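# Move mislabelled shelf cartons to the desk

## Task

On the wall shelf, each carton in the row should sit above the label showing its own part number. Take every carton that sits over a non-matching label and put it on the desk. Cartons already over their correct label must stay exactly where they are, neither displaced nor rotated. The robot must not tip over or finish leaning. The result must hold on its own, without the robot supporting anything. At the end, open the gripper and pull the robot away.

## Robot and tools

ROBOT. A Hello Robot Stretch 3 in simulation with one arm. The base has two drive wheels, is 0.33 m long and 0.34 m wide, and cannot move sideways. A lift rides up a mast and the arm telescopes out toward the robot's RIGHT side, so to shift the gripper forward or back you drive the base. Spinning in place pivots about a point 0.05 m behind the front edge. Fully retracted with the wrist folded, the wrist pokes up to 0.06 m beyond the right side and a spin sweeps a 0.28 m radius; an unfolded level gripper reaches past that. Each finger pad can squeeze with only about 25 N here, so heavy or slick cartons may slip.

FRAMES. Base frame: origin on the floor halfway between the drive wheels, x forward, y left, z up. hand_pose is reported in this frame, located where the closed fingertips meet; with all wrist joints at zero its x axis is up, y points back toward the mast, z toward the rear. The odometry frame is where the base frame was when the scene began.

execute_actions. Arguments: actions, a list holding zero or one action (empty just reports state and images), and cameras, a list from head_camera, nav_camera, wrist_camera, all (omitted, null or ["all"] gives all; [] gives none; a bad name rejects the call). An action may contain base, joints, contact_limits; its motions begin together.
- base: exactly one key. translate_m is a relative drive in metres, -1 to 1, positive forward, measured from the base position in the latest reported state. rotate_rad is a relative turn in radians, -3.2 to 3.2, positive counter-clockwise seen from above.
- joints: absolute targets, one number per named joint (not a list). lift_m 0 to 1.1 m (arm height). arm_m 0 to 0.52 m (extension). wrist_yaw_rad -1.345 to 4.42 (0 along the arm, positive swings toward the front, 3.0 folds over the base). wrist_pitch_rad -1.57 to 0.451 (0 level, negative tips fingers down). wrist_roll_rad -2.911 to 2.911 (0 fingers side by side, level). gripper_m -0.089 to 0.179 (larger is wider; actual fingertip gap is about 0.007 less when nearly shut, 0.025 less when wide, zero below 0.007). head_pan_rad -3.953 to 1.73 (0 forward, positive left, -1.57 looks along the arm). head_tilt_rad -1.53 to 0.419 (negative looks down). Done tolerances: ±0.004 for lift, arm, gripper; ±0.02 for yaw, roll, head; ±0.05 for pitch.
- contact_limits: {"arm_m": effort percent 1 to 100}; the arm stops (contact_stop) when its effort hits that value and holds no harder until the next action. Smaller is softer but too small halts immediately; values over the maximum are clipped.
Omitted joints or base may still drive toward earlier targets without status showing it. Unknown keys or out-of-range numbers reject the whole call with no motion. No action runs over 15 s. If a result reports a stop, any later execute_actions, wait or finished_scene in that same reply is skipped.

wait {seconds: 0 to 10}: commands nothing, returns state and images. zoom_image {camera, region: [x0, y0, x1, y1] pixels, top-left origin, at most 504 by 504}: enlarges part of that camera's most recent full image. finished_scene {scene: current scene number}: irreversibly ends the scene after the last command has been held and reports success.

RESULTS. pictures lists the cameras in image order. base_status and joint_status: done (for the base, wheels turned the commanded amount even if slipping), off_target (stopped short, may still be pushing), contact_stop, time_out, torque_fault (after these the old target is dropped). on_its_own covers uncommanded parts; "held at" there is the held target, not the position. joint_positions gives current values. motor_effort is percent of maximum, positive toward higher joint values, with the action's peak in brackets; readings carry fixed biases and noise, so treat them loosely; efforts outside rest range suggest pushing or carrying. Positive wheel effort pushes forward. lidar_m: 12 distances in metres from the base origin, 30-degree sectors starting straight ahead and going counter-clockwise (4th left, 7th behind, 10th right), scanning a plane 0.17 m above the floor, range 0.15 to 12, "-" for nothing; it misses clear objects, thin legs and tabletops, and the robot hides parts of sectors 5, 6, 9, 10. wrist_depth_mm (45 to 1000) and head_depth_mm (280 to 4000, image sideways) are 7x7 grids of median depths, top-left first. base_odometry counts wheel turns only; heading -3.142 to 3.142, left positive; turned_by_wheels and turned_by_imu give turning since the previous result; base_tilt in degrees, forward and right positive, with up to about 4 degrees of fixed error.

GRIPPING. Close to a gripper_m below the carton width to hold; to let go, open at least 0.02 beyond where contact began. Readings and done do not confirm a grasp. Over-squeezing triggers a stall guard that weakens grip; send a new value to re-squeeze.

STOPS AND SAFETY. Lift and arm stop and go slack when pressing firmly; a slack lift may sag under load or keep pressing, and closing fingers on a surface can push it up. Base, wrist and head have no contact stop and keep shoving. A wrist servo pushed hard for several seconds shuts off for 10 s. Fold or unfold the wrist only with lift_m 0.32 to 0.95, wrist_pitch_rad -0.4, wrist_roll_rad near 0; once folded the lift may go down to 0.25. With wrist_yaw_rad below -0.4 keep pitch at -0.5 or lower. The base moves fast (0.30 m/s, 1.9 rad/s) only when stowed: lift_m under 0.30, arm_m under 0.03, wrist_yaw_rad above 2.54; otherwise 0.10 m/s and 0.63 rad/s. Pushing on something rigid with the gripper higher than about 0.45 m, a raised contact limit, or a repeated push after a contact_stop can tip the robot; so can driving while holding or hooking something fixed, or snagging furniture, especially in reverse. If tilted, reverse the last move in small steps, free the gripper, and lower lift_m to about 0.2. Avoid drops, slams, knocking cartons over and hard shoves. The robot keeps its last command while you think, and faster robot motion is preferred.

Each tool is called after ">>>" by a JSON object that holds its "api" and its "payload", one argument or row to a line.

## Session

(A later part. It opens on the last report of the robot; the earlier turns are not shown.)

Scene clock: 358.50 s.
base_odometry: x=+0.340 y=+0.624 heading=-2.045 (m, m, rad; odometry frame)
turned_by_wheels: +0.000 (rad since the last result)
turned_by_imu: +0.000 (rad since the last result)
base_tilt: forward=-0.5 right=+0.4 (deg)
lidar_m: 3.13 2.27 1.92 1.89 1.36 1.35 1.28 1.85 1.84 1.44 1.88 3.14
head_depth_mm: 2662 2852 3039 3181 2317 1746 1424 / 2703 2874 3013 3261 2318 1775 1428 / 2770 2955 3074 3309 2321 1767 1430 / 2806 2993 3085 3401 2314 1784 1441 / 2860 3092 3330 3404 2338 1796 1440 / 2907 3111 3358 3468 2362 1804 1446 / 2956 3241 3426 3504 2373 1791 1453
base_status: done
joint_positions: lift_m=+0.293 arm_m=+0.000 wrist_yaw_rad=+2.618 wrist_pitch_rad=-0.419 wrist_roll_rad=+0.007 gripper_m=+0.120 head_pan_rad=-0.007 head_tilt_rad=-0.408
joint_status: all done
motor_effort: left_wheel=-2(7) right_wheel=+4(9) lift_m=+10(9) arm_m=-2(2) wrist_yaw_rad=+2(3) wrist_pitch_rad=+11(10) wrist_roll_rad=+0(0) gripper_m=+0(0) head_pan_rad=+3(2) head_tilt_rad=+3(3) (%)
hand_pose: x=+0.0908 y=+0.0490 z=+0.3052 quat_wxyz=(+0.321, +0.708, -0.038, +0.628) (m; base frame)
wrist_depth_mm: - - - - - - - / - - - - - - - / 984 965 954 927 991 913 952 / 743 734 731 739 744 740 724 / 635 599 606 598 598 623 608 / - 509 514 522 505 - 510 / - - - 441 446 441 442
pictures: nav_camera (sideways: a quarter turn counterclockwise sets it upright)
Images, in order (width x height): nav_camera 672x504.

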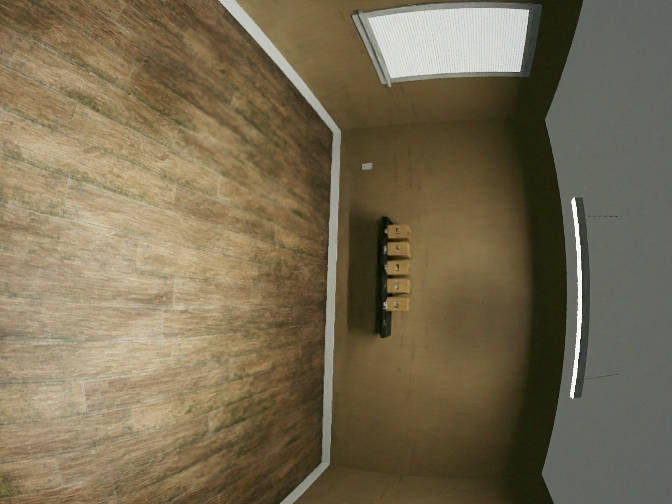

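>>> {"api": "execute_actions", "payload": {
  "actions": [
    {"base": {"translate_m": 1.0}}
  ],
  "cameras": []
}}

>>> {"api": "execute_actions", "payload": {
  "actions": [
    {"base": {"translate_m": 1.0}, "joints": {"head_pan_rad": -0.2, "head_tilt_rad": -0.5}}
  ],
  "cameras": ["head_camera"]
}}

Scene clock: 366.23 s.
base_odometry: x=-0.117 y=-0.265 heading=-2.045 (m, m, rad; odometry frame)
turned_by_wheels: +0.000 (rad since the last result)
turned_by_imu: +0.002 (rad since the last result)
base_tilt: forward=-0.5 right=+0.3 (deg)
lidar_m: 2.16 2.00 1.70 1.69 1.92 2.18 2.28 2.45 1.70 1.67 2.36 2.17
head_depth_mm: 1811 1927 2018 2221 2302 1762 1411 / 1845 1967 2077 2271 2312 1769 1426 / 1881 1999 2087 2320 2339 1766 1431 / 1928 2019 2104 2410 2342 1771 1433 / 1944 2074 2245 2446 2336 1805 1438 / 1964 2137 2304 2482 2335 1785 1449 / 2031 2189 2357 2579 2370 1796 1463
base_status: done
joint_positions: lift_m=+0.293 arm_m=+0.000 wrist_yaw_rad=+2.619 wrist_pitch_rad=-0.418 wrist_roll_rad=+0.007 gripper_m=+0.120 head_pan_rad=-0.007 head_tilt_rad=-0.408
joint_status: not commanded
motor_effort: left_wheel=-3(6) right_wheel=+4(12) lift_m=+10(10) arm_m=-2(3) wrist_yaw_rad=+1(3) wrist_pitch_rad=+10(11) wrist_roll_rad=+0(0) gripper_m=+0(0) head_pan_rad=+4(5) head_tilt_rad=+3(3) (%)
hand_pose: x=+0.0908 y=+0.0492 z=+0.3054 quat_wxyz=(+0.321, +0.708, -0.038, +0.628) (m; base frame)
wrist_depth_mm: - - - - - - - / - - - - - - - / 972 970 936 935 916 950 939 / 754 731 754 741 735 716 736 / 618 614 610 618 603 622 613 / - 514 517 525 520 - 506 / - - - 452 438 440 445
pictures: none
No camera images: the call's "cameras" was empty. Leave "cameras" out to get every camera's image.

Scene clock: 371.23 s.
base_odometry: x=-0.574 y=-1.155 heading=-2.046 (m, m, rad; odometry frame)
turned_by_wheels: +0.000 (rad since the last result)
turned_by_imu: +0.002 (rad since the last result)
base_tilt: forward=-0.5 right=+0.4 (deg)
lidar_m: 1.19 1.36 1.46 1.46 1.67 2.78 3.27 2.32 2.03 2.30 1.40 1.19
head_depth_mm: 992 1074 1170 1025 1440 1569 1333 / 993 1073 1175 1056 1438 1558 1343 / 993 1076 1177 1045 1440 1564 1339 / 991 1079 1174 1052 1444 1575 1343 / 994 1076 1176 1076 1441 1584 1354 / 993 1077 1184 1053 1452 1573 1347 / 994 1080 1183 1305 1453 1584 1363
base_status: done
joint_positions: lift_m=+0.293 arm_m=+0.000 wrist_yaw_rad=+2.619 wrist_pitch_rad=-0.418 wrist_roll_rad=+0.007 gripper_m=+0.120 head_pan_rad=-0.193 head_tilt_rad=-0.495
joint_status: all done
motor_effort: left_wheel=-2(8) right_wheel=+4(12) lift_m=+10(10) arm_m=-2(2) wrist_yaw_rad=+1(1) wrist_pitch_rad=+10(10) wrist_roll_rad=+0(0) gripper_m=+0(0) head_pan_rad=-4(20) head_tilt_rad=-2(9) (%)
hand_pose: x=+0.0908 y=+0.0492 z=+0.3054 quat_wxyz=(+0.321, +0.708, -0.038, +0.628) (m; base frame)
wrist_depth_mm: - - - - - - - / - - - - - - - / - 981 926 910 919 924 928 / 738 736 725 752 752 727 727 / 637 609 599 590 623 619 592 / - 519 516 508 513 - 515 / - - - 448 444 450 448
pictures: head_camera (sideways: a quarter turn clockwise sets it upright)
Images, in order (width x height): head_camera 896x504.

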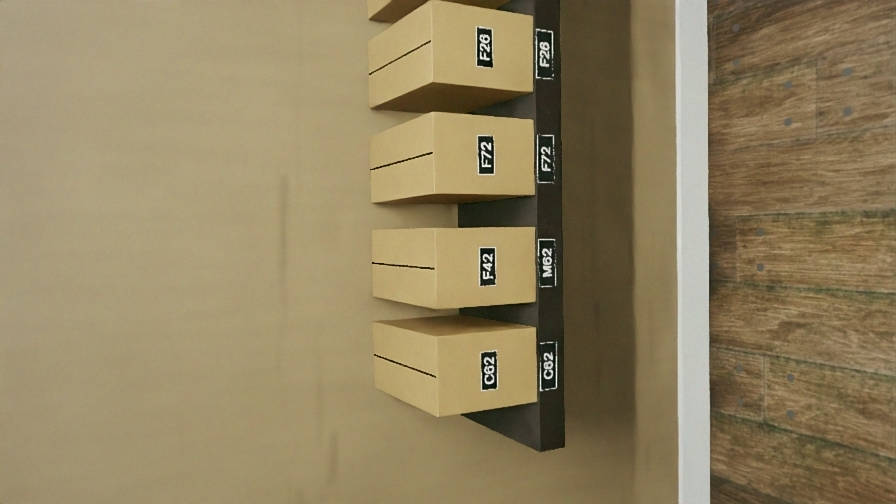

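>>> {"api": "zoom_image", "payload": {
  "camera": "head_camera",
  "region": [350, 170, 600, 430]
}}

Region (350, 170, 600, 430) of head_camera's 896x504 image, scaled by 1.938, with more detail than that image has; it fills the left 485 columns of this view, and the rest is white.

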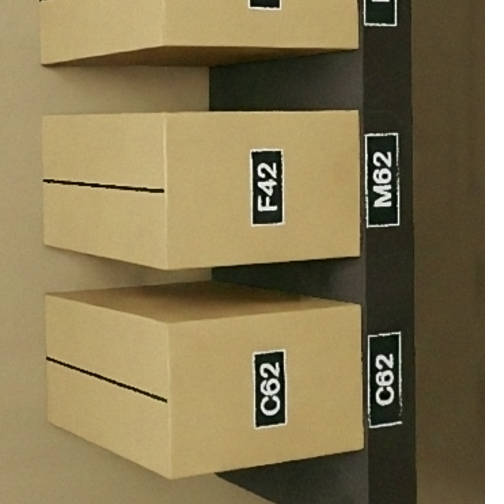

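>>> {"api": "execute_actions", "payload": {
  "actions": [
    {"base": {"translate_m": 0.395}, "joints": {"lift_m": 0.72, "wrist_yaw_rad": -0.02, "gripper_m": 0.15}}
  ],
  "cameras": []
}}

>>> {"api": "execute_actions", "payload": {
  "actions": [
    {"base": {"rotate_rad": 1.336}, "joints": {"lift_m": 1.02, "wrist_pitch_rad": -1.25, "arm_m": 0.22, "head_pan_rad": -1.57, "head_tilt_rad": -0.6}}
  ],
  "cameras": ["wrist_camera"]
}}

Scene clock: 385.50 s.
base_odometry: x=-0.754 y=-1.506 heading=-2.046 (m, m, rad; odometry frame)
turned_by_wheels: +0.000 (rad since the last result)
turned_by_imu: +0.000 (rad since the last result)
base_tilt: forward=-0.5 right=+0.4 (deg)
lidar_m: 0.80 0.91 1.38 1.37 1.56 2.64 3.67 2.62 2.27 1.69 0.94 0.80
head_depth_mm: 648 707 773 837 696 701 1222 / 653 703 773 838 786 736 1225 / 652 708 770 837 703 704 1225 / 653 708 775 852 847 739 1235 / 654 710 775 845 709 709 1237 / 657 711 777 853 769 742 1232 / 657 712 776 859 956 1039 1238
base_status: done
joint_positions: lift_m=+0.719 arm_m=+0.000 wrist_yaw_rad=-0.018 wrist_pitch_rad=-0.418 wrist_roll_rad=+0.007 gripper_m=+0.150 head_pan_rad=-0.193 head_tilt_rad=-0.495
joint_status: all done
motor_effort: left_wheel=-2(7) right_wheel=+3(12) lift_m=+37(40) arm_m=-2(3) wrist_yaw_rad=-2(4) wrist_pitch_rad=+10(11) wrist_roll_rad=+0(0) gripper_m=+0(99) head_pan_rad=-4(3) head_tilt_rad=-1(2) (%)
hand_pose: x=-0.0256 y=-0.3696 z=+0.7321 quat_wxyz=(+0.688, +0.140, -0.695, -0.154) (m; base frame)
wrist_depth_mm: 743 934 - - - - - / 534 671 - - - - - / 508 - - - - - - / 754 - - - - - - / 782 941 - - - - - / 808 964 - - - - - / 765 853 885 885 882 887 857
pictures: none
No camera images: the call's "cameras" was empty. Leave "cameras" out to get every camera's image.

Scene clock: 389.07 s.
base_odometry: x=-0.754 y=-1.506 heading=-0.710 (m, m, rad; odometry frame)
turned_by_wheels: +1.336 (rad since the last result)
turned_by_imu: +1.323 (rad since the last result)
base_tilt: forward=-0.5 right=+0.3 (deg)
lidar_m: 1.37 1.43 1.96 3.49 3.06 2.27 2.39 1.13 0.83 0.80 0.83 1.14
head_depth_mm: 662 - 812 789 698 1240 1263 / 662 - - 811 744 1234 1255 / 659 709 - 882 708 1235 1270 / 662 717 800 896 737 1224 1270 / 658 727 806 839 720 1217 1267 / 656 725 807 862 702 1218 1275 / 655 723 805 905 1013 1213 1283
base_status: done
joint_positions: lift_m=+1.019 arm_m=+0.220 wrist_yaw_rad=-0.020 wrist_pitch_rad=-1.251 wrist_roll_rad=+0.007 gripper_m=+0.150 head_pan_rad=-1.563 head_tilt_rad=-0.593
joint_status: all done
motor_effort: left_wheel=-2(6) right_wheel=+4(8) lift_m=+37(40) arm_m=+4(5) wrist_yaw_rad=-1(2) wrist_pitch_rad=+1(9) wrist_roll_rad=+0(0) gripper_m=+1(1) head_pan_rad=-3(41) head_tilt_rad=-2(12) (%)
hand_pose: x=-0.0228 y=-0.4224 z=+0.9072 quat_wxyz=(+0.567, +0.407, -0.579, -0.422) (m; base frame)
wrist_depth_mm: 601 245 246 240 241 264 233 / 847 275 297 274 291 293 266 / - 461 425 419 417 404 406 / - - - - - - - / - - - - - - - / - - - - - - - / - - - - - - 989
pictures: wrist_camera
Images, in order (width x height): wrist_camera 644x364.

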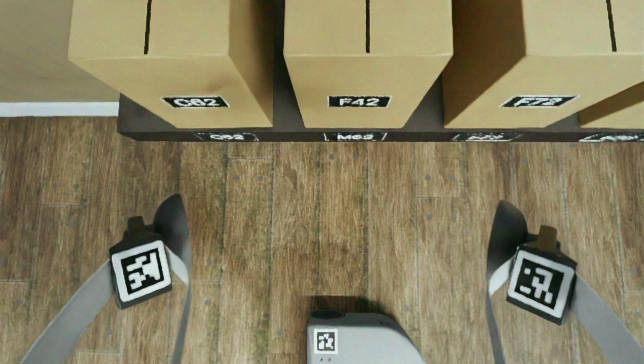

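>>> {"api": "execute_actions", "payload": {
  "actions": [
    {"base": {"translate_m": -0.021}, "joints": {"lift_m": 1.003, "arm_m": 0.472}}
  ],
  "cameras": ["head_camera", "wrist_camera"]
}}

Scene clock: 395.80 s.
base_odometry: x=-0.770 y=-1.492 heading=-0.710 (m, m, rad; odometry frame)
turned_by_wheels: +0.000 (rad since the last result)
turned_by_imu: +0.000 (rad since the last result)
base_tilt: forward=-0.5 right=+0.4 (deg)
lidar_m: 1.39 1.45 1.99 3.95 3.05 2.26 2.37 1.13 0.83 0.80 0.83 1.14
head_depth_mm: 662 - 842 830 695 1239 1259 / 660 - 809 791 716 1236 1266 / 652 - 811 868 723 1227 1267 / 658 725 835 803 691 1222 1267 / 658 727 808 862 721 1219 1277 / 659 722 807 811 694 1215 1268 / 656 724 803 908 998 1212 1281
base_status: done
joint_positions: lift_m=+1.004 arm_m=+0.472 wrist_yaw_rad=-0.020 wrist_pitch_rad=-1.251 wrist_roll_rad=+0.007 gripper_m=+0.150 head_pan_rad=-1.563 head_tilt_rad=-0.593
joint_status: all done
motor_effort: left_wheel=-2(6) right_wheel=+4(6) lift_m=+10(34) arm_m=+4(2) wrist_yaw_rad=-1(0) wrist_pitch_rad=+1(1) wrist_roll_rad=+0(0) gripper_m=+0(1) head_pan_rad=-2(4) head_tilt_rad=-2(2) (%)
hand_pose: x=-0.0228 y=-0.6742 z=+0.8916 quat_wxyz=(+0.567, +0.407, -0.579, -0.422) (m; base frame)
wrist_depth_mm: 208 208 208 205 205 203 202 / 226 223 247 216 217 218 214 / 220 218 256 213 215 218 209 / 217 214 259 211 208 219 204 / 211 211 234 205 206 258 201 / 207 206 233 203 201 257 196 / 204 202 231 199 197 220 193
pictures: head_camera (sideways: a quarter turn clockwise sets it upright), wrist_camera
Images, in order (width x height): head_camera 896x504, wrist_camera 644x364.

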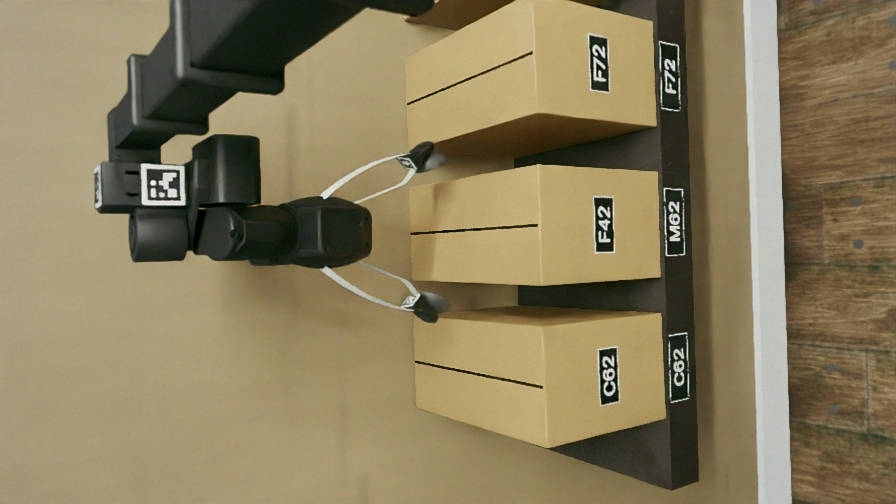

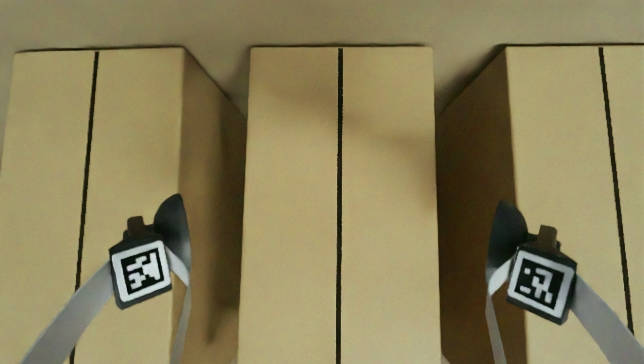

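>>> {"api": "execute_actions", "payload": {
  "actions": [
    {"base": {"translate_m": -0.005}, "joints": {"lift_m": 0.980, "wrist_yaw_rad": 0.0}}
  ],
  "cameras": ["head_camera", "wrist_camera"]
}}

Scene clock: 404.50 s.
base_odometry: x=-0.774 y=-1.489 heading=-0.710 (m, m, rad; odometry frame)
turned_by_wheels: +0.000 (rad since the last result)
turned_by_imu: +0.000 (rad since the last result)
base_tilt: forward=-0.5 right=+0.4 (deg)
lidar_m: 1.40 1.45 2.00 3.52 3.03 2.25 2.36 1.14 0.83 0.80 0.83 1.14
head_depth_mm: 663 718 - 793 699 1241 1251 / 662 698 826 794 709 1236 1265 / 660 - 823 868 726 1231 1263 / 660 710 801 800 692 1231 1268 / 660 726 809 863 736 1220 1273 / 656 724 805 810 694 1213 1279 / 656 723 801 904 975 1213 1286
base_status: done
joint_positions: lift_m=+0.981 arm_m=+0.472 wrist_yaw_rad=-0.002 wrist_pitch_rad=-1.251 wrist_roll_rad=+0.007 gripper_m=+0.150 head_pan_rad=-1.563 head_tilt_rad=-0.593
joint_status: all done
motor_effort: left_wheel=-3(6) right_wheel=+4(5) lift_m=+10(9) arm_m=+4(3) wrist_yaw_rad=+3(2) wrist_pitch_rad=+1(1) wrist_roll_rad=+0(0) gripper_m=+1(1) head_pan_rad=-4(3) head_tilt_rad=-2(2) (%)
hand_pose: x=-0.0217 y=-0.6743 z=+0.8686 quat_wxyz=(+0.571, +0.412, -0.575, -0.417) (m; base frame)
wrist_depth_mm: 203 202 201 197 195 193 191 / 200 199 238 195 193 211 188 / 196 195 240 190 188 212 186 / 192 192 191 187 185 209 182 / 188 189 186 183 182 247 179 / 185 205 182 181 178 246 175 / - 180 181 177 176 208 172
pictures: head_camera (sideways: a quarter turn clockwise sets it upright), wrist_camera
Images, in order (width x height): head_camera 896x504, wrist_camera 644x364.

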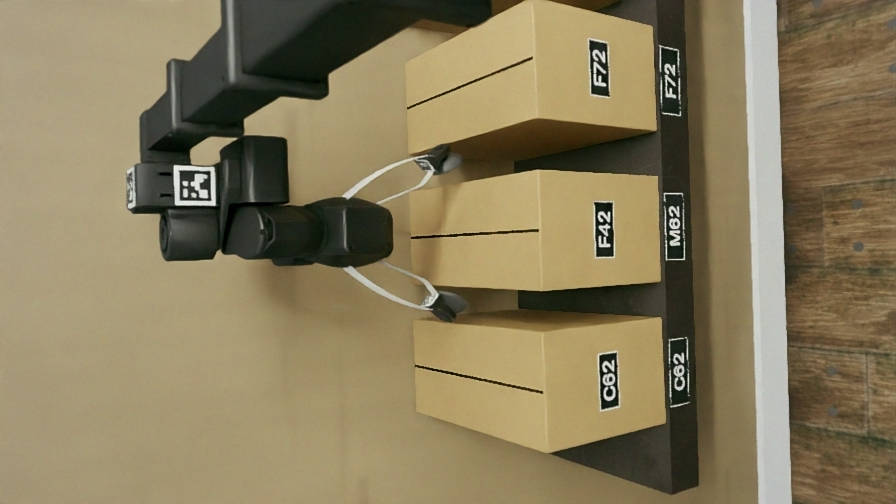

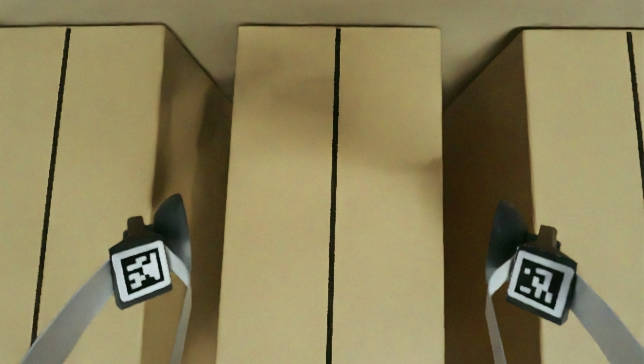

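>>> {"api": "zoom_image", "payload": {
  "camera": "head_camera",
  "region": [370, 120, 560, 350]
}}

Region (370, 120, 560, 350) of head_camera's 896x504 image, scaled by 2.191, with more detail than that image has; it fills the left 416 columns of this view, and the rest is white.

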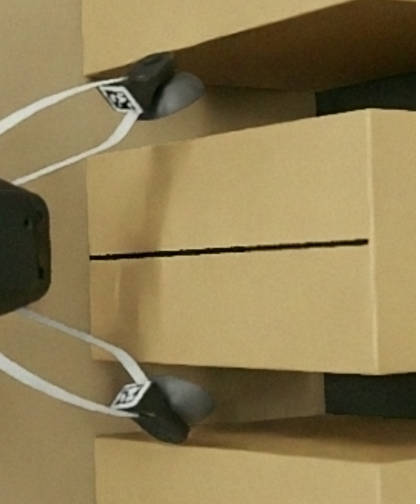

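>>> {"api": "execute_actions", "payload": {
  "actions": [
    {"joints": {"lift_m": 0.934}}
  ],
  "cameras": ["head_camera", "wrist_camera"]
}}

Scene clock: 411.07 s.
base_odometry: x=-0.774 y=-1.489 heading=-0.710 (m, m, rad; odometry frame)
turned_by_wheels: +0.000 (rad since the last result)
turned_by_imu: +0.000 (rad since the last result)
base_tilt: forward=-0.5 right=+0.4 (deg)
lidar_m: 1.39 1.45 2.00 3.53 3.03 2.25 2.36 1.13 0.83 0.80 0.83 1.14
head_depth_mm: 662 732 788 - 713 1237 1263 / 660 717 835 792 708 1233 1264 / 661 706 836 860 721 1229 1265 / 659 717 813 771 694 1228 1271 / 659 727 807 850 739 1224 1274 / 656 725 804 812 696 1216 1273 / 657 724 804 902 977 1209 1278
base_status: not commanded
joint_positions: lift_m=+0.935 arm_m=+0.472 wrist_yaw_rad=-0.002 wrist_pitch_rad=-1.251 wrist_roll_rad=+0.007 gripper_m=+0.150 head_pan_rad=-1.563 head_tilt_rad=-0.593
joint_status: all done
motor_effort: left_wheel=-2(1) right_wheel=+4(4) lift_m=+10(12) arm_m=+3(3) wrist_yaw_rad=+2(2) wrist_pitch_rad=+1(1) wrist_roll_rad=+0(0) gripper_m=+1(1) head_pan_rad=-3(3) head_tilt_rad=-2(2) (%)
hand_pose: x=-0.0217 y=-0.6743 z=+0.8225 quat_wxyz=(+0.571, +0.412, -0.575, -0.417) (m; base frame)
wrist_depth_mm: 155 175 151 149 149 184 145 / 151 176 147 146 145 198 142 / 148 176 144 144 141 197 140 / 144 176 142 140 139 193 137 / 142 155 139 138 137 171 136 / 140 206 137 135 134 134 132 / - 177 134 133 132 180 146
pictures: head_camera (sideways: a quarter turn clockwise sets it upright), wrist_camera
Images, in order (width x height): head_camera 896x504, wrist_camera 644x364.

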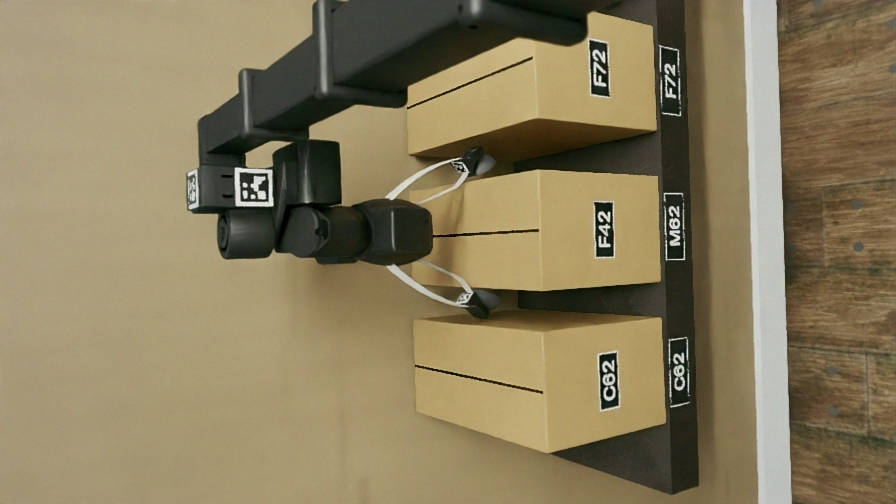

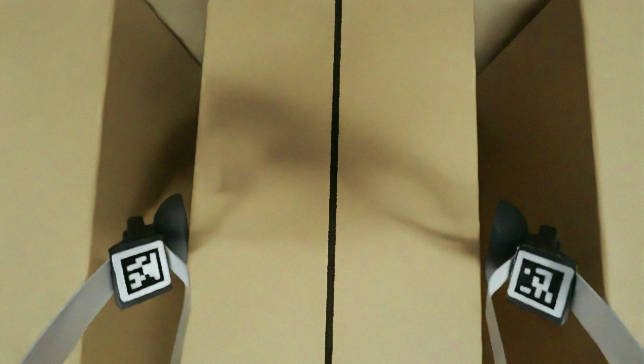

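>>> {"api": "execute_actions", "payload": {
  "actions": [
    {"joints": {"lift_m": 0.931, "gripper_m": 0.113}}
  ],
  "cameras": ["wrist_camera"]
}}

Scene clock: 413.83 s.
base_odometry: x=-0.774 y=-1.489 heading=-0.710 (m, m, rad; odometry frame)
turned_by_wheels: +0.000 (rad since the last result)
turned_by_imu: +0.000 (rad since the last result)
base_tilt: forward=-0.5 right=+0.4 (deg)
lidar_m: 1.40 1.45 1.99 3.52 3.04 2.25 2.37 1.13 0.83 0.80 0.83 1.14
head_depth_mm: 665 729 789 - 713 1236 1258 / 663 717 837 765 711 1238 1261 / 659 706 839 856 726 1231 1269 / 658 718 809 769 691 1230 1270 / 657 725 809 863 737 1217 1276 / 657 723 805 810 695 1210 1275 / 656 722 801 906 976 1205 1279
base_status: not commanded
joint_positions: lift_m=+0.932 arm_m=+0.472 wrist_yaw_rad=-0.001 wrist_pitch_rad=-1.251 wrist_roll_rad=+0.007 gripper_m=+0.121 head_pan_rad=-1.563 head_tilt_rad=-0.593
joint_status: gripper_m off_target (ended at +0.121, target +0.113); the others done
motor_effort: left_wheel=-2(2) right_wheel=+3(4) lift_m=+10(12) arm_m=+4(4) wrist_yaw_rad=+0(2) wrist_pitch_rad=+1(1) wrist_roll_rad=+0(0) gripper_m=-100(100) head_pan_rad=-3(4) head_tilt_rad=-2(3) (%)
hand_pose: x=-0.0217 y=-0.6743 z=+0.8196 quat_wxyz=(+0.571, +0.412, -0.575, -0.416) (m; base frame)
wrist_depth_mm: 150 173 147 145 144 181 142 / 147 175 144 143 141 184 140 / 145 175 141 140 139 184 137 / 141 176 139 138 136 182 137 / 139 155 137 135 134 134 137 / 136 165 134 133 131 131 130 / - 177 131 129 129 193 143
pictures: wrist_camera
Images, in order (width x height): wrist_camera 644x364.

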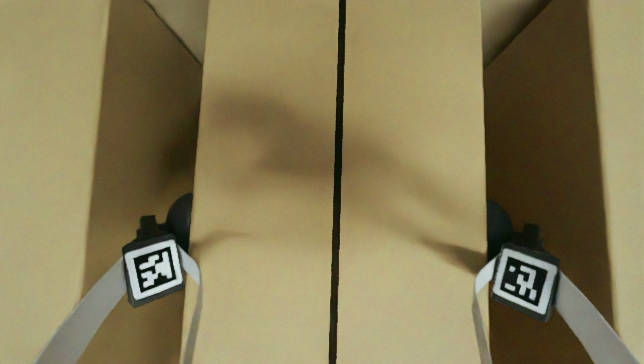

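>>> {"api": "execute_actions", "payload": {
  "actions": [
    {"joints": {"lift_m": 0.965}}
  ],
  "cameras": ["wrist_camera"]
}}

Scene clock: 416.20 s.
base_odometry: x=-0.774 y=-1.489 heading=-0.710 (m, m, rad; odometry frame)
turned_by_wheels: +0.000 (rad since the last result)
turned_by_imu: +0.000 (rad since the last result)
base_tilt: forward=-0.5 right=+0.3 (deg)
lidar_m: 1.40 1.45 1.99 3.95 3.04 2.25 2.36 1.14 0.83 0.80 0.83 1.14
head_depth_mm: 663 729 - 761 698 1236 1260 / 662 709 825 795 711 1236 1264 / 660 698 831 808 721 1231 1270 / 660 716 808 740 689 1225 1267 / 658 726 808 862 736 1218 1269 / 657 725 807 810 694 1217 1279 / 655 721 803 906 978 1216 1283
base_status: not commanded
joint_positions: lift_m=+0.964 arm_m=+0.472 wrist_yaw_rad=-0.001 wrist_pitch_rad=-1.253 wrist_roll_rad=+0.007 gripper_m=+0.114 head_pan_rad=-1.563 head_tilt_rad=-0.593
joint_status: all done
on_its_own: gripper_m moved -0.008 to your old target +0.113
motor_effort: left_wheel=-2(2) right_wheel=+3(3) lift_m=+37(43) arm_m=+4(4) wrist_yaw_rad=+1(1) wrist_pitch_rad=+3(2) wrist_roll_rad=+0(0) gripper_m=-33(34) head_pan_rad=-2(4) head_tilt_rad=-2(2) (%)
hand_pose: x=-0.0217 y=-0.6738 z=+0.8520 quat_wxyz=(+0.571, +0.413, -0.575, -0.417) (m; base frame)
wrist_depth_mm: 185 187 149 147 145 182 175 / 182 184 145 142 141 184 171 / 177 179 142 141 138 184 169 / 174 176 139 138 136 183 165 / 173 171 137 135 133 133 162 / 168 169 134 132 131 131 159 / - 177 131 130 128 193 157
pictures: wrist_camera
Images, in order (width x height): wrist_camera 644x364.

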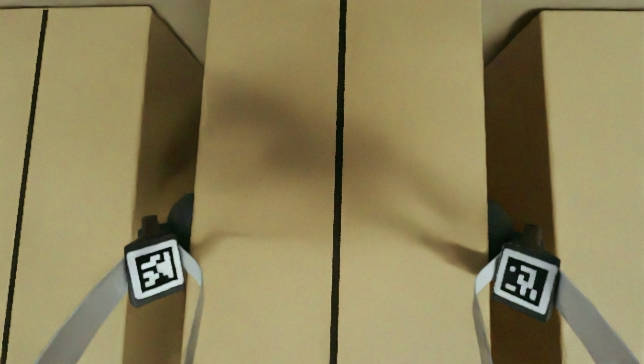

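>>> {"api": "execute_actions", "payload": {
  "actions": [
    {"joints": {"lift_m": 1.035, "arm_m": 0.18}}
  ],
  "cameras": ["nav_camera", "wrist_camera"]
}}

Scene clock: 422.00 s.
base_odometry: x=-0.774 y=-1.489 heading=-0.710 (m, m, rad; odometry frame)
turned_by_wheels: +0.000 (rad since the last result)
turned_by_imu: +0.000 (rad since the last result)
base_tilt: forward=-0.6 right=+0.4 (deg)
lidar_m: 1.40 1.45 1.99 3.94 3.03 2.25 2.36 1.14 0.83 0.80 0.83 1.14
head_depth_mm: 661 - - 813 697 1231 1260 / 653 - - 764 681 411 446 / 660 - - - 461 390 406 / 659 710 797 - 464 391 404 / 659 726 809 866 695 761 1243 / 658 723 805 812 696 1228 1271 / 657 725 807 907 975 1212 1272
base_status: not commanded
joint_positions: lift_m=+1.034 arm_m=+0.180 wrist_yaw_rad=+0.000 wrist_pitch_rad=-1.254 wrist_roll_rad=+0.007 gripper_m=+0.114 head_pan_rad=-1.563 head_tilt_rad=-0.593
joint_status: all done
motor_effort: left_wheel=-2(2) right_wheel=+3(3) lift_m=+37(37) arm_m=-2(2) wrist_yaw_rad=+0(1) wrist_pitch_rad=+3(3) wrist_roll_rad=+0(0) gripper_m=-33(33) head_pan_rad=-3(2) head_tilt_rad=-2(2) (%)
hand_pose: x=-0.0216 y=-0.3822 z=+0.9220 quat_wxyz=(+0.571, +0.413, -0.574, -0.417) (m; base frame)
wrist_depth_mm: 739 280 148 146 145 253 260 / - 449 145 144 142 328 366 / - - 142 140 138 478 - / - - 139 138 136 - - / - - 136 135 133 134 - / - - 134 133 131 131 - / - - 132 130 129 - -
pictures: nav_camera (sideways: a quarter turn counterclockwise sets it upright), wrist_camera
Images, in order (width x height): nav_camera 672x504, wrist_camera 644x364.

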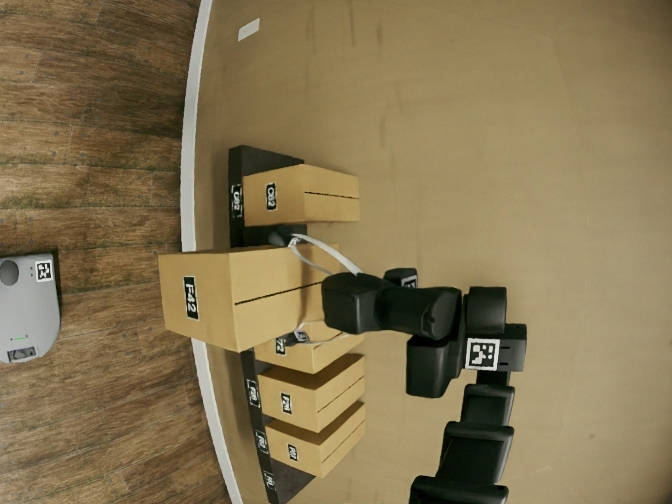

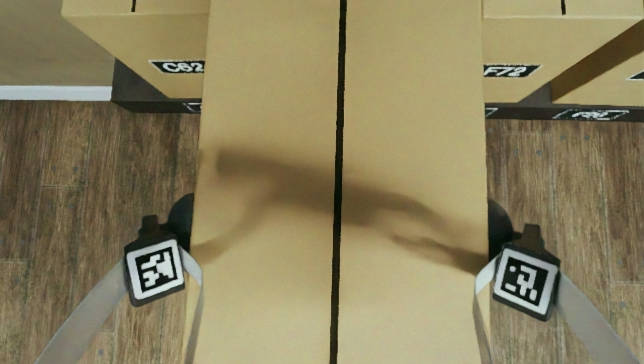

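>>> {"api": "execute_actions", "payload": {
  "actions": [
    {"base": {"rotate_rad": 1.58}, "joints": {"arm_m": 0.12, "head_pan_rad": 0.0, "head_tilt_rad": -0.4}}
  ],
  "cameras": []
}}

>>> {"api": "execute_actions", "payload": {
  "actions": [
    {"base": {"translate_m": 1.0}, "joints": {"head_pan_rad": -3.0, "head_tilt_rad": -0.3}}
  ],
  "cameras": ["head_camera"]
}}

>>> {"api": "execute_actions", "payload": {
  "actions": [
    {"base": {"translate_m": 1.0}, "joints": {"head_pan_rad": 0.0, "head_tilt_rad": -0.45}}
  ],
  "cameras": ["head_camera", "nav_camera"]
}}

Scene clock: 431.77 s.
base_odometry: x=-0.774 y=-1.489 heading=+0.870 (m, m, rad; odometry frame)
turned_by_wheels: +1.580 (rad since the last result)
turned_by_imu: +1.564 (rad since the last result)
base_tilt: forward=-0.5 right=+0.4 (deg)
lidar_m: 3.50 3.04 2.25 2.36 1.12 0.83 0.80 0.84 1.16 1.40 1.46 2.02
head_depth_mm: 3544 3739 - 3297 2287 1765 1429 / 3501 3776 - 3367 2321 1743 1432 / 3476 3792 - 3363 2329 1781 1438 / 3510 3767 - 3419 2327 1792 1433 / 3507 3792 - 3412 2345 1777 1434 / 3495 3727 3953 3494 2351 1787 1442 / 3480 3719 3897 3489 2347 1802 1445
base_status: done
joint_positions: lift_m=+1.034 arm_m=+0.120 wrist_yaw_rad=+0.000 wrist_pitch_rad=-1.254 wrist_roll_rad=+0.007 gripper_m=+0.114 head_pan_rad=-0.007 head_tilt_rad=-0.409
joint_status: all done
motor_effort: left_wheel=-2(6) right_wheel=+4(10) lift_m=+37(37) arm_m=-2(4) wrist_yaw_rad=+0(1) wrist_pitch_rad=+3(3) wrist_roll_rad=+0(0) gripper_m=-33(33) head_pan_rad=+4(42) head_tilt_rad=+3(14) (%)
hand_pose: x=-0.0216 y=-0.3222 z=+0.9220 quat_wxyz=(+0.571, +0.413, -0.574, -0.417) (m; base frame)
wrist_depth_mm: - - 148 145 145 - - / - - 145 143 142 - - / - - 142 140 139 - - / - - 139 137 136 - 973 / - - 137 135 134 134 963 / - - 134 133 130 130 934 / - - 131 130 129 - -
pictures: none
No camera images: the call's "cameras" was empty. Leave "cameras" out to get every camera's image.

Scene clock: 442.70 s.
base_odometry: x=-0.129 y=-0.725 heading=+0.869 (m, m, rad; odometry frame)
turned_by_wheels: +0.000 (rad since the last result)
turned_by_imu: +0.000 (rad since the last result)
base_tilt: forward=-0.5 right=+0.4 (deg)
lidar_m: 2.50 2.72 2.07 1.95 2.44 1.87 1.80 1.88 1.46 1.42 1.48 2.03
head_depth_mm: 1528 1615 1695 1762 - - - / 1543 1643 1724 1802 - - - / 1581 1661 1762 1819 1977 - - / 1597 1682 1793 1863 2023 - - / 1629 1717 1802 1932 2059 - - / 1647 1738 1841 1981 2077 - - / 1657 1769 1887 2012 2121 - -
base_status: done
joint_positions: lift_m=+1.034 arm_m=+0.120 wrist_yaw_rad=+0.000 wrist_pitch_rad=-1.254 wrist_roll_rad=+0.007 gripper_m=+0.114 head_pan_rad=-2.993 head_tilt_rad=-0.310
joint_status: all done
motor_effort: left_wheel=-2(4) right_wheel=+4(9) lift_m=+37(37) arm_m=-3(4) wrist_yaw_rad=+0(0) wrist_pitch_rad=+2(2) wrist_roll_rad=+0(0) gripper_m=-32(33) head_pan_rad=-3(43) head_tilt_rad=+3(10) (%)
hand_pose: x=-0.0216 y=-0.3222 z=+0.9220 quat_wxyz=(+0.571, +0.413, -0.574, -0.417) (m; base frame)
wrist_depth_mm: - - 148 146 145 - - / - - 144 143 141 - - / - - 142 141 139 - - / - - 139 138 136 - - / - - 136 135 133 133 - / - - 134 132 131 131 - / - - 132 130 129 - -
pictures: head_camera (sideways: a quarter turn clockwise sets it upright)
Images, in order (width x height): head_camera 896x504.

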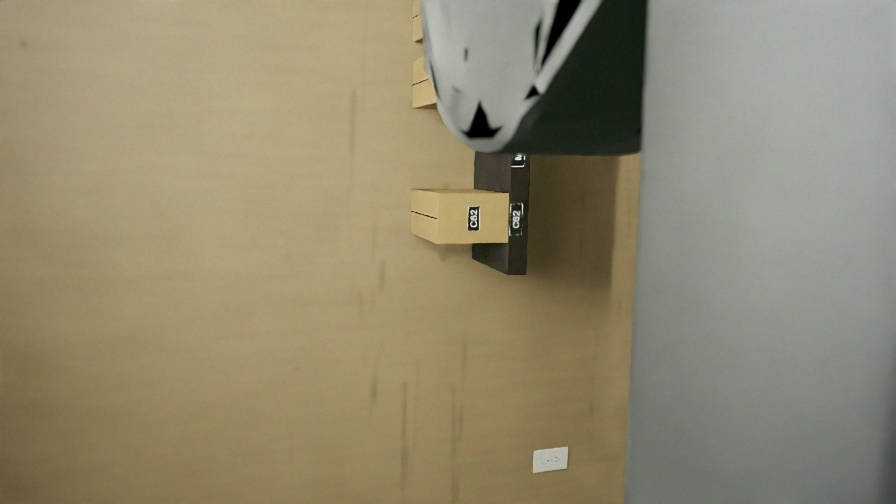

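Scene clock: 453.67 s.
base_odometry: x=+0.516 y=+0.039 heading=+0.869 (m, m, rad; odometry frame)
turned_by_wheels: +0.000 (rad since the last result)
turned_by_imu: +0.000 (rad since the last result)
base_tilt: forward=-0.5 right=+0.4 (deg)
lidar_m: 1.50 1.81 2.40 1.94 2.43 2.90 2.81 2.00 1.48 1.43 1.48 2.01
head_depth_mm: 1680 1810 1959 2133 2186 1688 1382 / 1675 1795 1914 1448 2190 1708 1391 / 1680 1817 1931 1458 1980 1699 1394 / 1677 1800 1915 1457 2200 1702 1410 / 1679 1800 1936 1475 2217 1708 1402 / 1678 1807 1933 1479 2228 1727 1408 / 1672 1803 1919 1404 2244 1723 1414
base_status: done
joint_positions: lift_m=+1.034 arm_m=+0.120 wrist_yaw_rad=+0.000 wrist_pitch_rad=-1.254 wrist_roll_rad=+0.007 gripper_m=+0.114 head_pan_rad=-0.007 head_tilt_rad=-0.444
joint_status: all done
motor_effort: left_wheel=-2(3) right_wheel=+4(10) lift_m=+37(37) arm_m=-2(3) wrist_yaw_rad=-1(0) wrist_pitch_rad=+2(2) wrist_roll_rad=+0(0) gripper_m=-32(33) head_pan_rad=+3(42) head_tilt_rad=-2(10) (%)
hand_pose: x=-0.0216 y=-0.3222 z=+0.9220 quat_wxyz=(+0.571, +0.413, -0.574, -0.417) (m; base frame)
wrist_depth_mm: - - 149 146 144 - - / - - 146 143 141 - - / - - 141 141 139 - - / - - 139 137 136 - - / - - 136 135 133 133 - / - - 134 132 131 130 - / - - 132 130 129 - -
pictures: head_camera (sideways: a quarter turn clockwise sets it upright), nav_camera (sideways: a quarter turn counterclockwise sets it upright)
Images, in order (width x height): head_camera 896x504, nav_camera 672x504.

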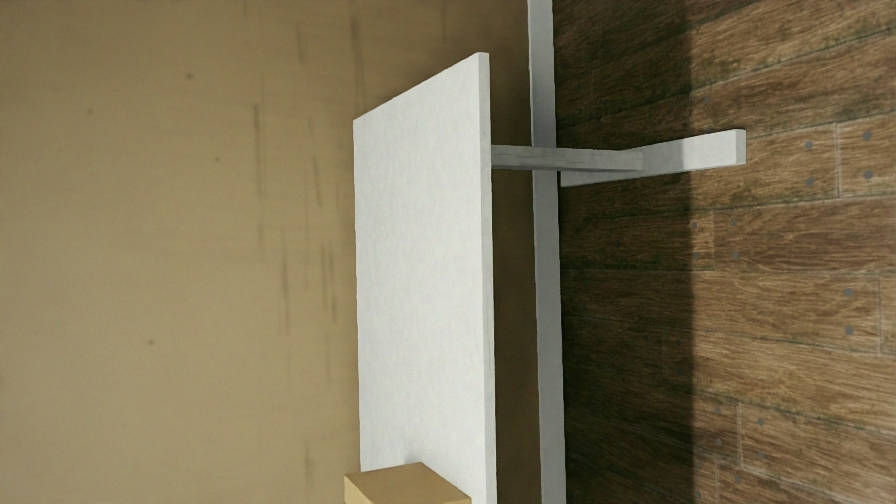

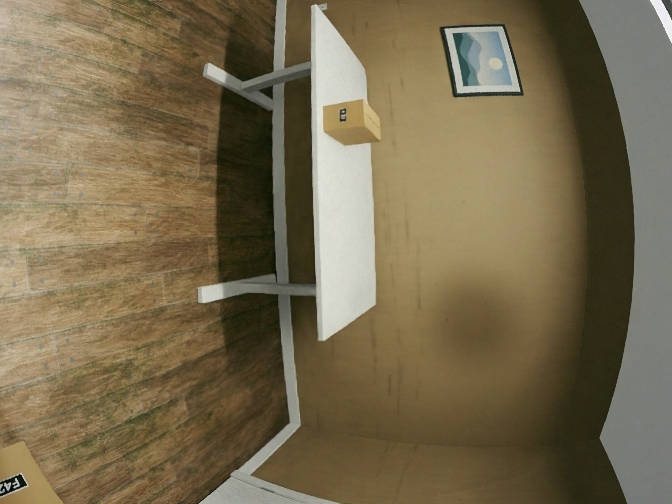

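>>> {"api": "execute_actions", "payload": {
  "actions": [
    {"base": {"translate_m": 0.605}, "joints": {"arm_m": 0.518, "lift_m": 1.012, "head_pan_rad": -1.57, "head_tilt_rad": -0.65}}
  ],
  "cameras": []
}}

>>> {"api": "execute_actions", "payload": {
  "actions": [
    {"base": {"rotate_rad": 1.555}}
  ],
  "cameras": ["head_camera"]
}}

Scene clock: 462.93 s.
base_odometry: x=+0.907 y=+0.501 heading=+0.869 (m, m, rad; odometry frame)
turned_by_wheels: +0.000 (rad since the last result)
turned_by_imu: -0.001 (rad since the last result)
base_tilt: forward=-0.6 right=+0.3 (deg)
lidar_m: 0.93 1.35 1.33 1.94 2.42 3.35 3.39 2.01 1.49 1.43 1.49 0.90
head_depth_mm: 1217 - 1583 1758 1738 1442 1223 / 1172 1384 1546 1770 1728 1437 1233 / 1190 1380 1472 713 1691 1442 1231 / 1203 1335 780 682 1647 1455 1236 / 1214 1354 1529 1742 1765 1461 1243 / 1218 1350 1519 1749 1754 1463 1243 / 1216 1357 1515 1741 1761 1458 1245
base_status: done
joint_positions: lift_m=+1.013 arm_m=+0.518 wrist_yaw_rad=+0.000 wrist_pitch_rad=-1.254 wrist_roll_rad=+0.007 gripper_m=+0.114 head_pan_rad=-1.563 head_tilt_rad=-0.642
joint_status: all done
motor_effort: left_wheel=-2(2) right_wheel=+3(9) lift_m=+10(32) arm_m=+4(3) wrist_yaw_rad=+0(0) wrist_pitch_rad=+2(3) wrist_roll_rad=+0(0) gripper_m=-33(33) head_pan_rad=-4(43) head_tilt_rad=-2(12) (%)
hand_pose: x=-0.0216 y=-0.7195 z=+0.9004 quat_wxyz=(+0.571, +0.413, -0.574, -0.417) (m; base frame)
wrist_depth_mm: - - 148 146 145 - - / - - 145 143 142 - - / - - 143 140 139 - - / - - 139 137 136 - - / - - 136 135 133 133 - / - - 134 133 131 131 - / - - 131 130 129 986 952
pictures: none
No camera images: the call's "cameras" was empty. Leave "cameras" out to get every camera's image.

Scene clock: 466.37 s.
base_odometry: x=+0.907 y=+0.501 heading=+2.424 (m, m, rad; odometry frame)
turned_by_wheels: +1.555 (rad since the last result)
turned_by_imu: +1.540 (rad since the last result)
base_tilt: forward=-0.6 right=+0.3 (deg)
lidar_m: 1.94 2.11 3.31 3.40 2.04 1.49 1.42 1.48 0.91 0.90 1.36 1.34
head_depth_mm: 1132 - 1366 953 807 1429 1229 / 1117 1302 1279 963 809 1405 1197 / 1119 1302 1229 713 768 1451 1229 / 1135 1251 775 680 756 1446 1236 / 1149 1280 1310 973 797 1455 1252 / 1144 1267 1318 975 798 1456 1243 / 1148 1270 1314 979 802 1453 1250
base_status: done
joint_positions: lift_m=+1.013 arm_m=+0.518 wrist_yaw_rad=+0.000 wrist_pitch_rad=-1.254 wrist_roll_rad=+0.007 gripper_m=+0.114 head_pan_rad=-1.563 head_tilt_rad=-0.642
joint_status: not commanded
motor_effort: left_wheel=-1(9) right_wheel=+3(12) lift_m=+10(10) arm_m=+4(3) wrist_yaw_rad=-1(0) wrist_pitch_rad=+3(3) wrist_roll_rad=+0(0) gripper_m=-32(33) head_pan_rad=-3(2) head_tilt_rad=-3(2) (%)
hand_pose: x=-0.0216 y=-0.7196 z=+0.9004 quat_wxyz=(+0.571, +0.413, -0.574, -0.417) (m; base frame)
wrist_depth_mm: 382 382 148 146 144 365 362 / 375 372 145 143 142 355 358 / 372 367 143 140 139 347 347 / 361 362 139 138 137 340 348 / 355 354 137 135 134 134 337 / 351 344 133 132 131 131 329 / 343 338 132 130 128 325 320
pictures: head_camera (sideways: a quarter turn clockwise sets it upright)
Images, in order (width x height): head_camera 896x504.

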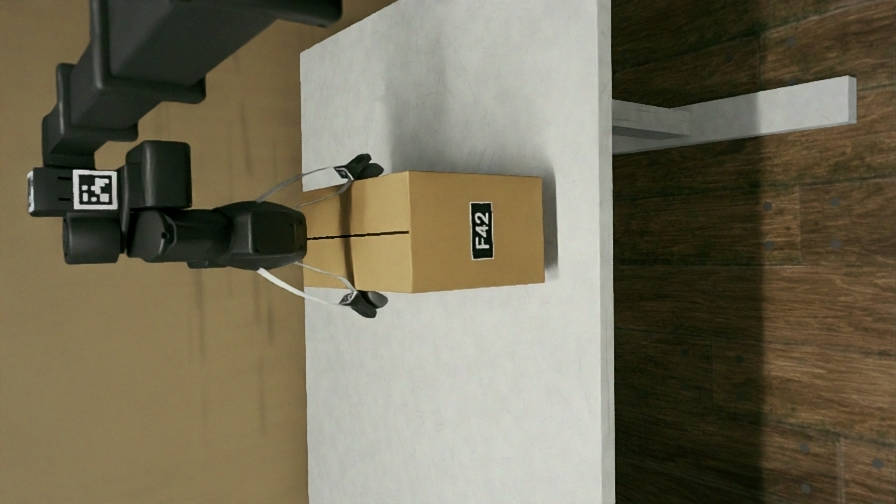

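>>> {"api": "execute_actions", "payload": {
  "actions": [
    {"joints": {"lift_m": 0.979}}
  ],
  "cameras": []
}}

>>> {"api": "execute_actions", "payload": {
  "actions": [
    {"joints": {"gripper_m": 0.175}}
  ],
  "cameras": ["wrist_camera"]
}}

Scene clock: 470.57 s.
base_odometry: x=+0.907 y=+0.501 heading=+2.424 (m, m, rad; odometry frame)
turned_by_wheels: +0.000 (rad since the last result)
turned_by_imu: +0.000 (rad since the last result)
base_tilt: forward=-0.5 right=+0.4 (deg)
lidar_m: 1.94 2.11 3.34 3.41 2.04 1.50 1.43 1.49 0.91 0.91 1.37 1.33
head_depth_mm: 1151 - - 923 808 1436 1229 / 1129 - 1283 958 810 1393 1198 / 1125 1345 1295 725 774 1444 1241 / 1144 1269 845 709 759 1450 1241 / 1148 1276 1318 968 795 1468 1239 / 1143 1275 1321 978 799 1465 1240 / 1146 1275 1326 985 798 1459 1253
base_status: not commanded
joint_positions: lift_m=+0.980 arm_m=+0.518 wrist_yaw_rad=+0.000 wrist_pitch_rad=-1.254 wrist_roll_rad=+0.007 gripper_m=+0.114 head_pan_rad=-1.563 head_tilt_rad=-0.642
joint_status: all done
motor_effort: left_wheel=-2(3) right_wheel=+4(4) lift_m=+9(10) arm_m=+3(3) wrist_yaw_rad=+0(1) wrist_pitch_rad=+3(3) wrist_roll_rad=+0(0) gripper_m=-32(32) head_pan_rad=-4(3) head_tilt_rad=-2(2) (%)
hand_pose: x=-0.0216 y=-0.7196 z=+0.8674 quat_wxyz=(+0.570, +0.413, -0.574, -0.417) (m; base frame)
wrist_depth_mm: 347 348 148 146 144 330 327 / 341 337 145 143 141 328 320 / 336 331 142 140 138 320 317 / 331 326 139 137 136 315 310 / 323 321 136 135 133 133 306 / 316 312 134 133 130 130 301 / 315 303 131 130 129 296 293
pictures: none
No camera images: the call's "cameras" was empty. Leave "cameras" out to get every camera's image.

Scene clock: 471.67 s.
base_odometry: x=+0.907 y=+0.501 heading=+2.424 (m, m, rad; odometry frame)
turned_by_wheels: +0.000 (rad since the last result)
turned_by_imu: +0.000 (rad since the last result)
base_tilt: forward=-0.5 right=+0.4 (deg)
lidar_m: 1.94 2.11 3.31 3.41 2.04 1.50 1.43 1.48 0.90 0.91 1.36 1.33
head_depth_mm: 1146 - - 925 806 1441 1230 / 1133 - 1286 956 808 1405 1190 / 1134 - 1258 728 768 1441 1238 / 1147 1265 830 712 758 1450 1244 / 1142 1279 1313 969 797 1454 1244 / 1146 1278 1308 976 798 1457 1245 / 1140 1268 1326 979 801 1457 1240
base_status: not commanded
joint_positions: lift_m=+0.980 arm_m=+0.518 wrist_yaw_rad=+0.000 wrist_pitch_rad=-1.254 wrist_roll_rad=+0.007 gripper_m=+0.156 head_pan_rad=-1.563 head_tilt_rad=-0.642
joint_status: gripper_m off_target (ended at +0.156, target +0.175)
motor_effort: left_wheel=-2(2) right_wheel=+4(4) lift_m=+10(9) arm_m=+3(3) wrist_yaw_rad=+0(0) wrist_pitch_rad=+3(2) wrist_roll_rad=+0(0) gripper_m=+100(99) head_pan_rad=-4(4) head_tilt_rad=-3(2) (%)
hand_pose: x=-0.0216 y=-0.7196 z=+0.8674 quat_wxyz=(+0.570, +0.413, -0.574, -0.417) (m; base frame)
wrist_depth_mm: 349 348 148 145 144 328 328 / 341 336 144 142 141 323 319 / 334 334 142 140 139 310 317 / 326 326 139 137 136 313 311 / 322 321 136 135 134 134 300 / 319 - 134 132 131 131 298 / 310 304 131 131 129 294 290
pictures: wrist_camera
Images, in order (width x height): wrist_camera 644x364.

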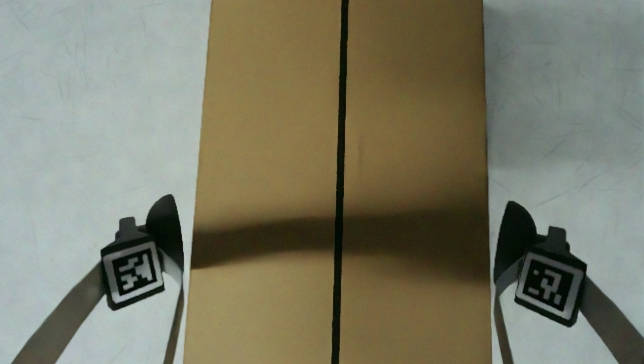

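>>> {"api": "execute_actions", "payload": {
  "actions": [
    {"joints": {"gripper_m": 0.175, "lift_m": 0.99, "arm_m": 0.1, "head_pan_rad": 1.47, "head_tilt_rad": -0.15}}
  ]
}}

Scene clock: 477.60 s.
base_odometry: x=+0.907 y=+0.501 heading=+2.424 (m, m, rad; odometry frame)
turned_by_wheels: +0.000 (rad since the last result)
turned_by_imu: +0.000 (rad since the last result)
base_tilt: forward=-0.6 right=+0.4 (deg)
lidar_m: 1.94 2.11 3.33 3.40 2.03 1.50 1.43 1.49 0.91 0.91 1.36 1.33
head_depth_mm: 2691 3453 3539 3654 3736 2479 1831 / 2665 3375 3538 3648 3660 2500 1848 / 2481 3364 3506 3618 3597 2519 1864 / 2494 3295 3390 3500 3606 2515 1845 / 3226 3277 3315 3436 3557 2558 1859 / 3143 3269 3317 3390 3504 2543 1854 / 3104 3231 3306 3383 3504 2550 1874
base_status: not commanded
joint_positions: lift_m=+0.989 arm_m=+0.100 wrist_yaw_rad=+0.000 wrist_pitch_rad=-1.254 wrist_roll_rad=+0.007 gripper_m=+0.175 head_pan_rad=+1.463 head_tilt_rad=-0.162
joint_status: all done
motor_effort: left_wheel=-2(3) right_wheel=+4(4) lift_m=+37(35) arm_m=-3(2) wrist_yaw_rad=+0(0) wrist_pitch_rad=+3(3) wrist_roll_rad=+0(0) gripper_m=+1(1) head_pan_rad=+4(43) head_tilt_rad=+4(22) (%)
hand_pose: x=-0.0216 y=-0.3021 z=+0.8770 quat_wxyz=(+0.571, +0.413, -0.574, -0.417) (m; base frame)
wrist_depth_mm: - - - - - - - / - - - - - - - / - - - - - - - / - - - - - - - / - - - - - - - / - - - - - 970 - / - - - - 997 965 950
pictures: head_camera (sideways: a quarter turn clockwise sets it upright), nav_camera (sideways: a quarter turn counterclockwise sets it upright), wrist_camera
Images, in order (width x height): head_camera 896x504, nav_camera 672x504, wrist_camera 644x364.

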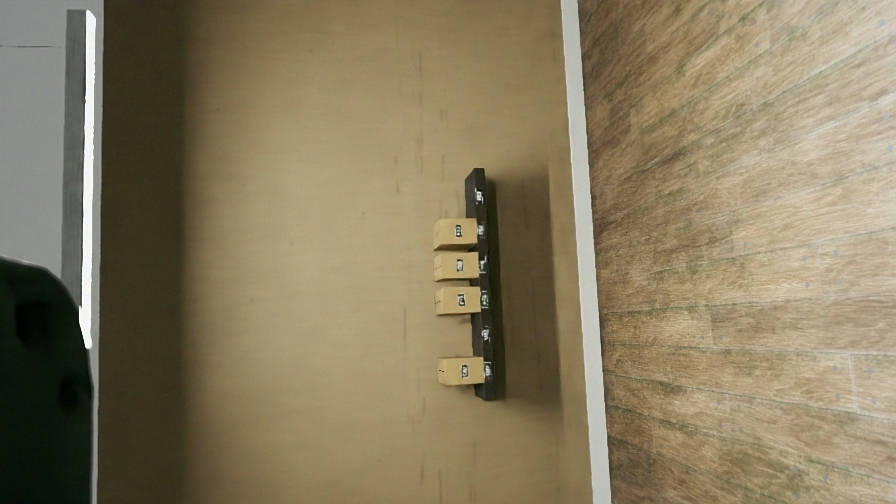

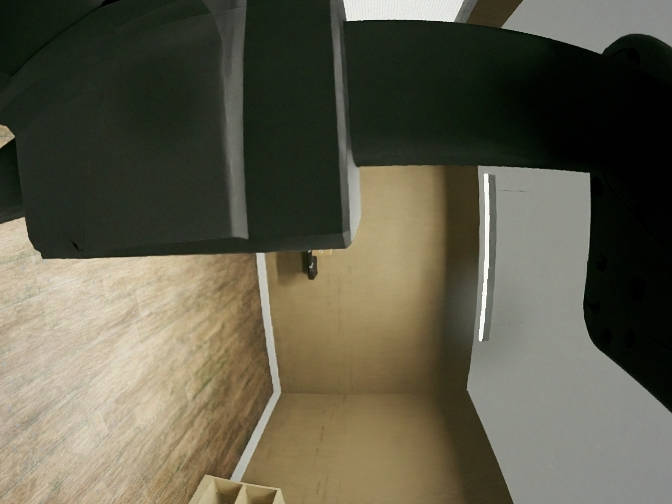

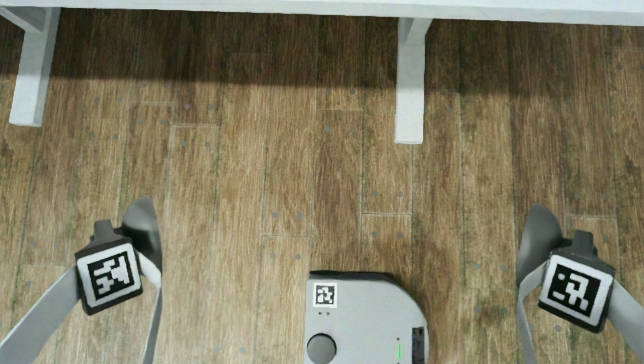

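>>> {"api": "finished_scene", "payload": {
  "scene": 1
}}

The scene is finished: the task was done.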